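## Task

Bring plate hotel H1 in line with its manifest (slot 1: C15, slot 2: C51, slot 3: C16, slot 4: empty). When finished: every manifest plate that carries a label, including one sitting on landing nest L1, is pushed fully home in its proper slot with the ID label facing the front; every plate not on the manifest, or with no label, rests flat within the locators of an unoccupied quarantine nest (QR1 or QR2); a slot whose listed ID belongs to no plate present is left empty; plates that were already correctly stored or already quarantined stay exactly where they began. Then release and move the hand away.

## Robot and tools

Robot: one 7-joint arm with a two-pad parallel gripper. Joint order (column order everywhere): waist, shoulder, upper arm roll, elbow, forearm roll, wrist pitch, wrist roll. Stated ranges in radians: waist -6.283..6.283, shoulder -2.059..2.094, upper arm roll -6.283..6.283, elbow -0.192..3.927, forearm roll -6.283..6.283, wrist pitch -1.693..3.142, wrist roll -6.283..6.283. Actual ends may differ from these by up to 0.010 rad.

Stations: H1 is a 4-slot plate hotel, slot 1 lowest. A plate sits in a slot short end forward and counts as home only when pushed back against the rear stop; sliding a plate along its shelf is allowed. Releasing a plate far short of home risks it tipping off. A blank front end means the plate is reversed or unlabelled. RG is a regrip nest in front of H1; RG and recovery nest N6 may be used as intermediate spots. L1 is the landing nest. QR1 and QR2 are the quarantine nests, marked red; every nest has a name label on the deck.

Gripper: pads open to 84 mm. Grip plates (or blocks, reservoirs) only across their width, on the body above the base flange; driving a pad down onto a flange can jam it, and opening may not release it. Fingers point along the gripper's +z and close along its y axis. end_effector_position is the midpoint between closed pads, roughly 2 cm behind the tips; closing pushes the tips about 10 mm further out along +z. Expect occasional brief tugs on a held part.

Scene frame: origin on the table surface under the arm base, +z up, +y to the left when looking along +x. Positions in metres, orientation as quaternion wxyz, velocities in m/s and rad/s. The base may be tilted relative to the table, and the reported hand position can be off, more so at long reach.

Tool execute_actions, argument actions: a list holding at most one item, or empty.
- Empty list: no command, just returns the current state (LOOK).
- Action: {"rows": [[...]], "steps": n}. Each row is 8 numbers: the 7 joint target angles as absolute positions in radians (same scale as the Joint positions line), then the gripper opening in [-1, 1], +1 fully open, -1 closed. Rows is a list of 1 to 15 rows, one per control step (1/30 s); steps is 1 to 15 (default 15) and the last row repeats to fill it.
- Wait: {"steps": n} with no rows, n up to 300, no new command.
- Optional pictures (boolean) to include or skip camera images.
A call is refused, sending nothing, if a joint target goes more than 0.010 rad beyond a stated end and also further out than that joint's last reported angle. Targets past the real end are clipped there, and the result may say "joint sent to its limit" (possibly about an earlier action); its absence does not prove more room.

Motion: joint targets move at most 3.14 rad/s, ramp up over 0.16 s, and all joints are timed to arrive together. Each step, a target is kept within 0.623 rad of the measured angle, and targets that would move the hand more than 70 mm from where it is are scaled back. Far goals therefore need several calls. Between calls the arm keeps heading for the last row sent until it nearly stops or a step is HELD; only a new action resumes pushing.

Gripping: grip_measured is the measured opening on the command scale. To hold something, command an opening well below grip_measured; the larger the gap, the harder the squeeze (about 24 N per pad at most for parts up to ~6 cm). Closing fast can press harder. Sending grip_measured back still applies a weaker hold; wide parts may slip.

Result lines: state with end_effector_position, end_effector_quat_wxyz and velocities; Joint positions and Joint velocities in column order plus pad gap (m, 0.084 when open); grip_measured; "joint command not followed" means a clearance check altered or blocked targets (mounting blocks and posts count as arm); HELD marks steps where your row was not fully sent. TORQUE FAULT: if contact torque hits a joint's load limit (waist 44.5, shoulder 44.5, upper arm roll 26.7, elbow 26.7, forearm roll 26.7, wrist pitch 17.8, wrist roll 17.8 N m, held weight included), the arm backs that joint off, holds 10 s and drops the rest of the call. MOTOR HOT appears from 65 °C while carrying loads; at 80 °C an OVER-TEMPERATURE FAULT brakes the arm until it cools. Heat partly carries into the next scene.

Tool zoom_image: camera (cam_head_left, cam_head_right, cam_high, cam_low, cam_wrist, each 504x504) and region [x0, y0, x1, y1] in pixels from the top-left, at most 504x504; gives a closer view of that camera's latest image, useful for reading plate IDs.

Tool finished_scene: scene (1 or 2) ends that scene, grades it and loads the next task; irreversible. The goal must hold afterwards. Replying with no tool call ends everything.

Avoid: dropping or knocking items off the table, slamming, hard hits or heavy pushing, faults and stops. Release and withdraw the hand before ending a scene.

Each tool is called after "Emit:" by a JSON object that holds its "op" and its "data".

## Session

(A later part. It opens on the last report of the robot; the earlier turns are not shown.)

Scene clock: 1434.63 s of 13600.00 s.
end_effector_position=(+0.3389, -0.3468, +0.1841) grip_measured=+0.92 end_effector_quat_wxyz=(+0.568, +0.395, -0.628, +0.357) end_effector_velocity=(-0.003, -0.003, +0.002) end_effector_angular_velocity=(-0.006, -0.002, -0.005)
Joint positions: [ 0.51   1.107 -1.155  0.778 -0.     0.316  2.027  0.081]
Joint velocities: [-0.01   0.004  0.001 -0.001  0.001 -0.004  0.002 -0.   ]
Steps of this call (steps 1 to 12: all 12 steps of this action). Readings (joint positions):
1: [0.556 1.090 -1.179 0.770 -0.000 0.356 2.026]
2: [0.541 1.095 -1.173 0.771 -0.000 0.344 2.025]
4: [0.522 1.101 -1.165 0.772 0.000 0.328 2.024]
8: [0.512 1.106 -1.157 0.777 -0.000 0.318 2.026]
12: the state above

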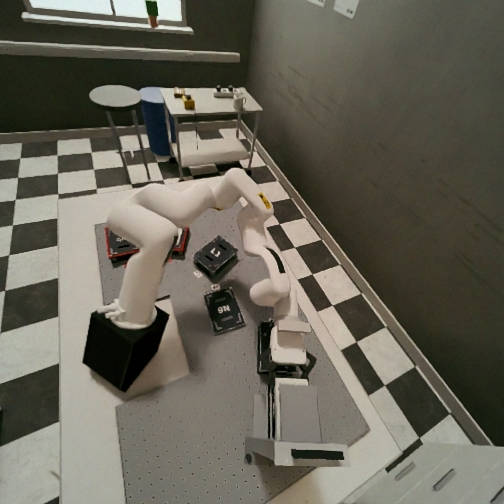

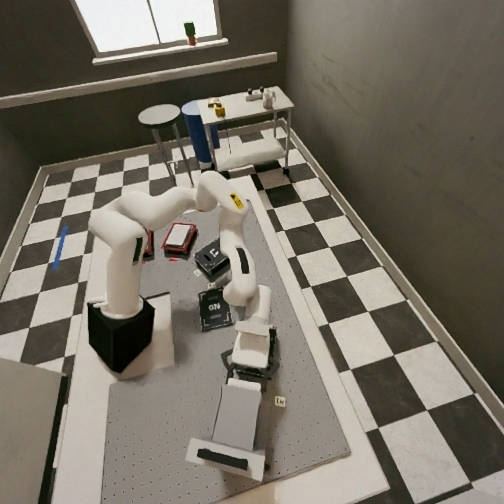

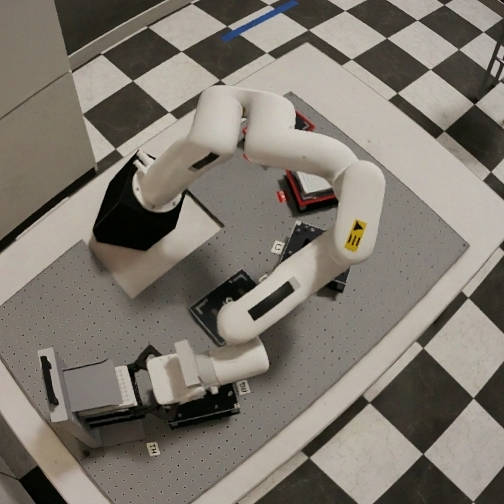

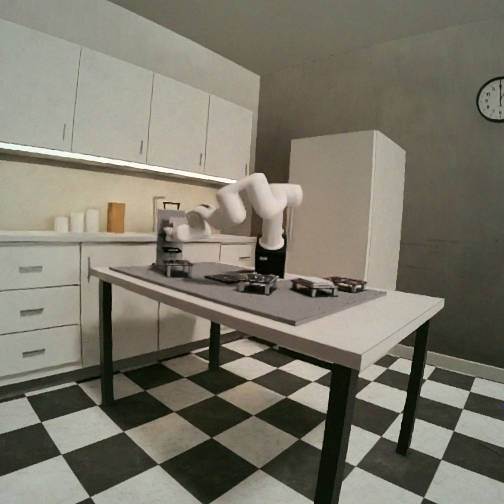

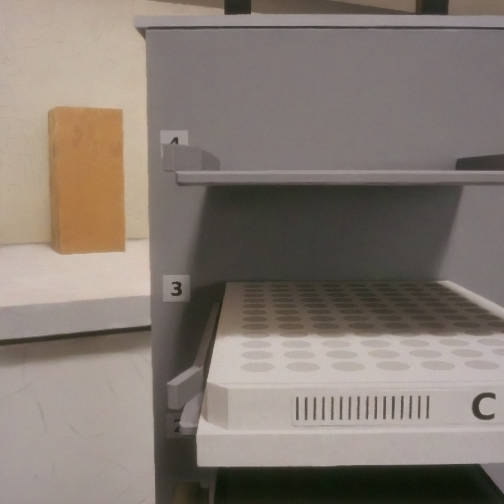

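Emit:
{"op": "execute_actions", "data": {"actions": [{"rows":[[0.5077,1.1088,-1.1534,0.7789,0,0.3164,2.0283,-1],[0.5045,1.11,-1.1521,0.7794,0,0.3138,2.0281,-1],[0.5013,1.1111,-1.1509,0.7799,0,0.3112,2.0279,-1],[0.4981,1.1123,-1.1496,0.7804,0,0.3086,2.0277,-1],[0.4949,1.1134,-1.1483,0.7808,0,0.3061,2.0275,-1],[0.4917,1.1146,-1.147,0.7813,0,0.3035,2.0273,-1],[0.4885,1.1157,-1.1458,0.7818,0,0.3009,2.0271,-1],[0.4853,1.1169,-1.1445,0.7823,0,0.2983,2.0269,-1]],"steps":15}], "pictures": false}}

Scene clock: 1440.93 s of 13600.00 s.
end_effector_position=(+0.3356, -0.3529, +0.1831) grip_measured=+0.93 end_effector_quat_wxyz=(+0.568, +0.394, -0.628, +0.356) end_effector_velocity=(+0.000, -0.001, -0.000) end_effector_angular_velocity=(+0.001, -0.001, +0.002)
Joint positions: [ 0.487  1.116 -1.145  0.782  0.     0.3    2.027  0.081]
Joint velocities: [-0.005  0.001  0.001  0.001 -0.001 -0.006 -0.001  0.001]
Steps of this call (steps 1 to 15: the robot went on to your last target; steps 16 to 90: nothing new was sent; then 2.80 s passed at rest; steps 91 to 105: all 15 steps of this action). Readings (joint positions):
91: [0.508 1.108 -1.155 0.778 0.000 0.316 2.027]
92: [0.508 1.108 -1.155 0.778 0.000 0.316 2.027]
94: [0.506 1.109 -1.153 0.779 -0.000 0.314 2.028]
98: [0.496 1.113 -1.149 0.781 -0.000 0.307 2.027]
105: the state above

Emit:
{"op": "execute_actions", "data": {"actions": [{"rows":[[0.4869,1.1163,-1.1451,0.7821,0,0.2996,2.027,0.3],[0.4869,1.1163,-1.1451,0.7821,0,0.2996,2.027,0.8],[0.4869,1.1163,-1.1451,0.7821,0,0.2996,2.027,0.93],[0.4869,1.1163,-1.1451,0.7821,0,0.2996,2.027,1],[0.4869,1.1163,-1.1451,0.7821,0,0.2996,2.027,1],[0.4869,1.1163,-1.1451,0.7821,0,0.2996,2.027,1],[0.4869,1.1163,-1.1451,0.7821,0,0.2996,2.027,1],[0.4869,1.1163,-1.1451,0.7821,0,0.2996,2.027,1],[0.4869,1.1163,-1.1451,0.7821,0,0.2996,2.027,1],[0.4883,1.1136,-1.1494,0.7787,0,0.2984,2.0229,1],[0.4897,1.111,-1.1537,0.7753,0,0.2973,2.0187,1],[0.491,1.1083,-1.1579,0.772,0,0.2961,2.0146,1],[0.4922,1.1061,-1.1616,0.7691,0,0.2951,2.0111,1]],"steps":15}], "pictures": false}}

Emit:
{"op": "execute_actions", "data": {"actions": [{"rows":[[0.5023,1.1027,-1.1656,0.7675,0,0.3031,2.0116,1],[0.5136,1.0988,-1.1702,0.7658,0,0.3122,2.0123,1],[0.536,1.0912,-1.1794,0.7629,0,0.3306,2.0137,1],[0.5584,1.0839,-1.1885,0.7605,0,0.3494,2.0151,1],[0.5804,1.0768,-1.1976,0.7586,0,0.3682,2.0165,1],[0.6022,1.07,-1.2067,0.7572,0,0.3871,2.0179,1],[0.6343,1.0601,-1.2202,0.7561,0,0.4158,2.0201,1],[0.6658,1.0509,-1.2336,0.7561,0,0.4448,2.0222,1],[0.7068,1.0394,-1.2513,0.7579,0,0.4839,2.025,1],[0.7566,1.0263,-1.2732,0.7628,0,0.5337,2.0285,1],[0.7995,1.016,-1.2927,0.77,0,0.5794,2.0317,1],[0.8419,1.0068,-1.3118,0.7798,0,0.6257,2.0349,1],[0.869,1.0012,-1.3245,0.7877,0,0.657,2.0369,1],[0.8868,0.9979,-1.333,0.7937,0,0.6781,2.0383,1],[0.8956,0.9963,-1.3371,0.7967,0,0.6886,2.039,1]],"steps":15}], "pictures": false}}

Emit:
{"op": "execute_actions", "data": {"actions": [{"rows":[[0.8956,0.9963,-1.3371,0.7967,0,0.6886,2.039,1]],"steps":12}]}}

Emit:
{"op": "zoom_image", "data": {"camera": "cam_wrist", "region": [190,240,470,504]}}

Emit:
{"op": "zoom_image", "data": {"camera": "cam_high", "region": [40,340,160,460]}}

Scene clock: 1462.10 s of 13600.00 s.
end_effector_position=(+0.3341, -0.3536, +0.1894) grip_measured=+1.00 end_effector_quat_wxyz=(+0.569, +0.393, -0.628, +0.356) end_effector_velocity=(+0.008, +0.001, +0.034) end_effector_angular_velocity=(-0.002, -0.018, +0.010)
Joint positions: [ 0.489  1.11  -1.156  0.773 -0.     0.297  2.017  0.084]
Joint velocities: [ 0.026 -0.048 -0.08  -0.048  0.002 -0.02  -0.062  0.   ]
Steps of this call (steps 1 to 15: the robot went on to your last target; steps 16 to 90: nothing new was sent; then 17.67 s passed at rest; steps 91 to 105: all 15 steps of this action). Readings (joint positions):
91: [0.485 1.117 -1.144 0.782 -0.000 0.298 2.027]
92: [0.485 1.117 -1.145 0.782 -0.000 0.299 2.027]
94: [0.486 1.117 -1.145 0.782 -0.000 0.299 2.027]
98: [0.484 1.118 -1.146 0.780 -0.000 0.300 2.027]
105: the state above

Scene clock: 1462.60 s of 13600.00 s.
end_effector_position=(+0.3806, -0.2655, +0.1906) grip_measured=+1.00 end_effector_quat_wxyz=(+0.568, +0.395, -0.628, +0.357) end_effector_velocity=(+0.196, +0.349, -0.021) end_effector_angular_velocity=(+0.049, -0.008, +0.079)
Joint positions: [ 0.786  1.021 -1.287  0.774 -0.     0.568  2.031  0.084]
Joint velocities: [ 1.048 -0.249 -0.453  0.218  0.     1.055  0.072  0.   ]
Steps of this call (steps 1 to 15: all 15 steps of this action). Readings (joint positions):
1: [0.490 1.109 -1.159 0.771 0.000 0.297 2.015]
2: [0.492 1.107 -1.161 0.770 0.000 0.298 2.014]
4: [0.505 1.102 -1.167 0.767 0.000 0.308 2.013]
8: [0.568 1.081 -1.193 0.760 -0.000 0.359 2.016]
15: the state above

Scene clock: 1463.00 s of 13600.00 s.
end_effector_position=(+0.3959, -0.2288, +0.1917) grip_measured=+1.00 end_effector_quat_wxyz=(+0.569, +0.393, -0.628, +0.356) end_effector_velocity=(+0.006, +0.006, -0.004) end_effector_angular_velocity=(+0.007, +0.001, +0.011)
Joint positions: [ 0.893  0.997 -1.337  0.795 -0.     0.688  2.039  0.084]
Joint velocities: [ 0.013 -0.002 -0.001  0.009  0.001  0.008  0.     0.   ]
Steps of this call (steps 1 to 12: all 12 steps of this action). Readings (joint positions):
1: [0.819 1.013 -1.301 0.781 -0.000 0.601 2.033]
2: [0.846 1.007 -1.313 0.788 -0.000 0.629 2.035]
4: [0.878 1.000 -1.326 0.796 -0.000 0.663 2.037]
8: [0.891 0.997 -1.335 0.795 -0.000 0.684 2.039]
12: the state above

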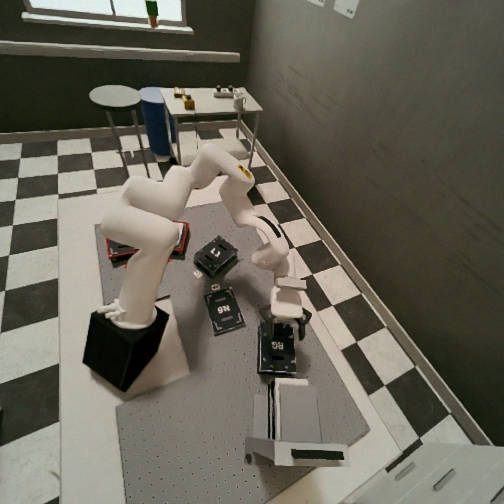

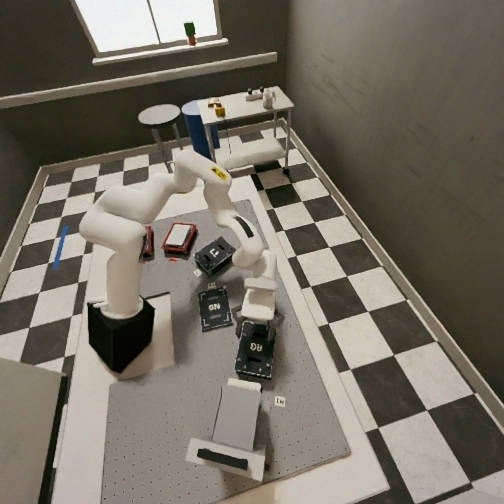

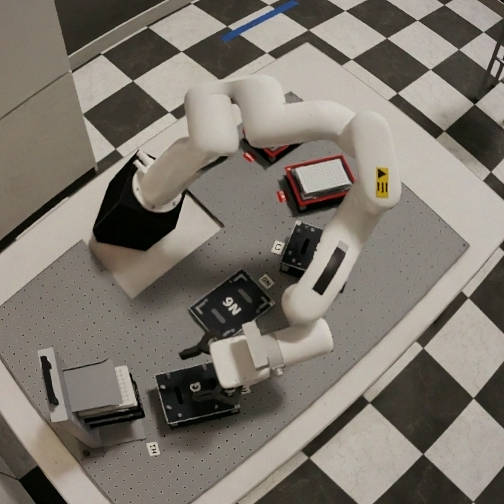

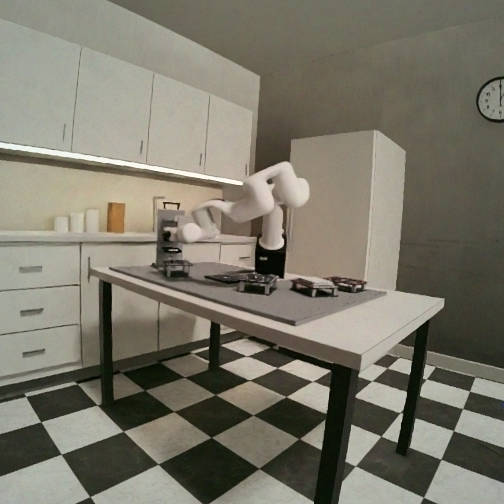

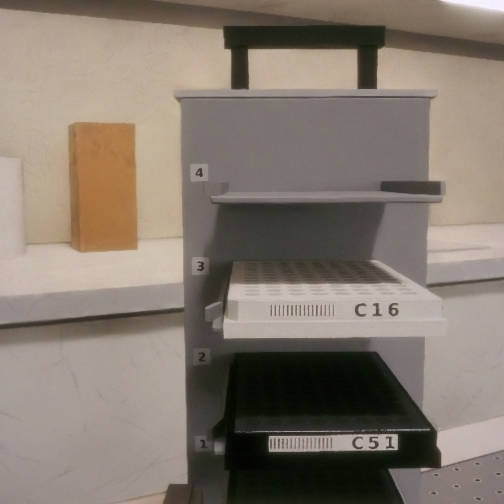

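Region (190, 240, 470, 504) of cam_wrist's 504x504 image, scaled by 1.800, with more detail than that image has; it fills the top 475 rows of this view, and the rest is white.

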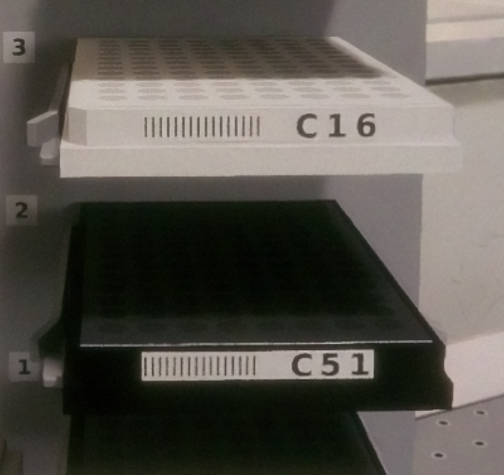

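Region (40, 340, 160, 460) of cam_high's 504x504 image, scaled by 4.200, with more detail than that image has.

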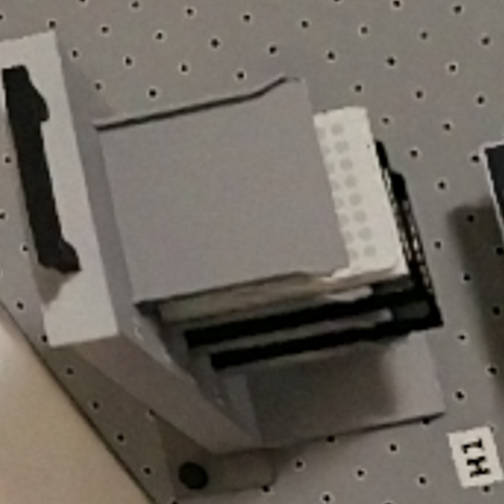

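Emit:
{"op": "zoom_image", "data": {"camera": "cam_high", "region": [66,395,116,445]}}

Emit:
{"op": "zoom_image", "data": {"camera": "cam_wrist", "region": [200,250,280,380]}}

Region (66, 395, 116, 445) of cam_high's 504x504 image, scaled by 10.080, with more detail than that image has.

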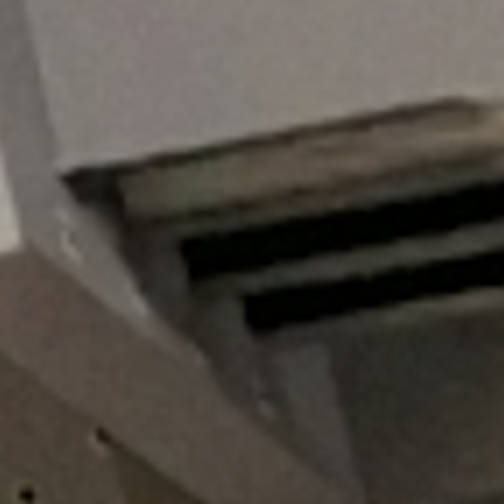

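Region (200, 250, 280, 380) of cam_wrist's 504x504 image, scaled by 3.877, with more detail than that image has; it fills the left 310 columns of this view, and the rest is white.

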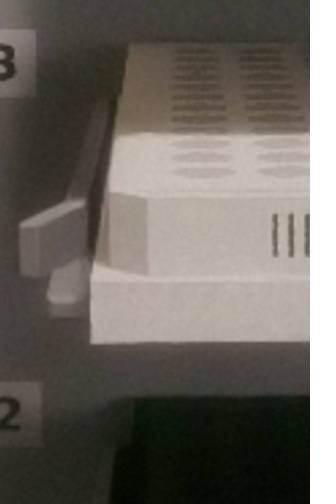

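Emit:
{"op": "finished_scene", "data": {"scene": 2}}

The scene is finished: the task was done.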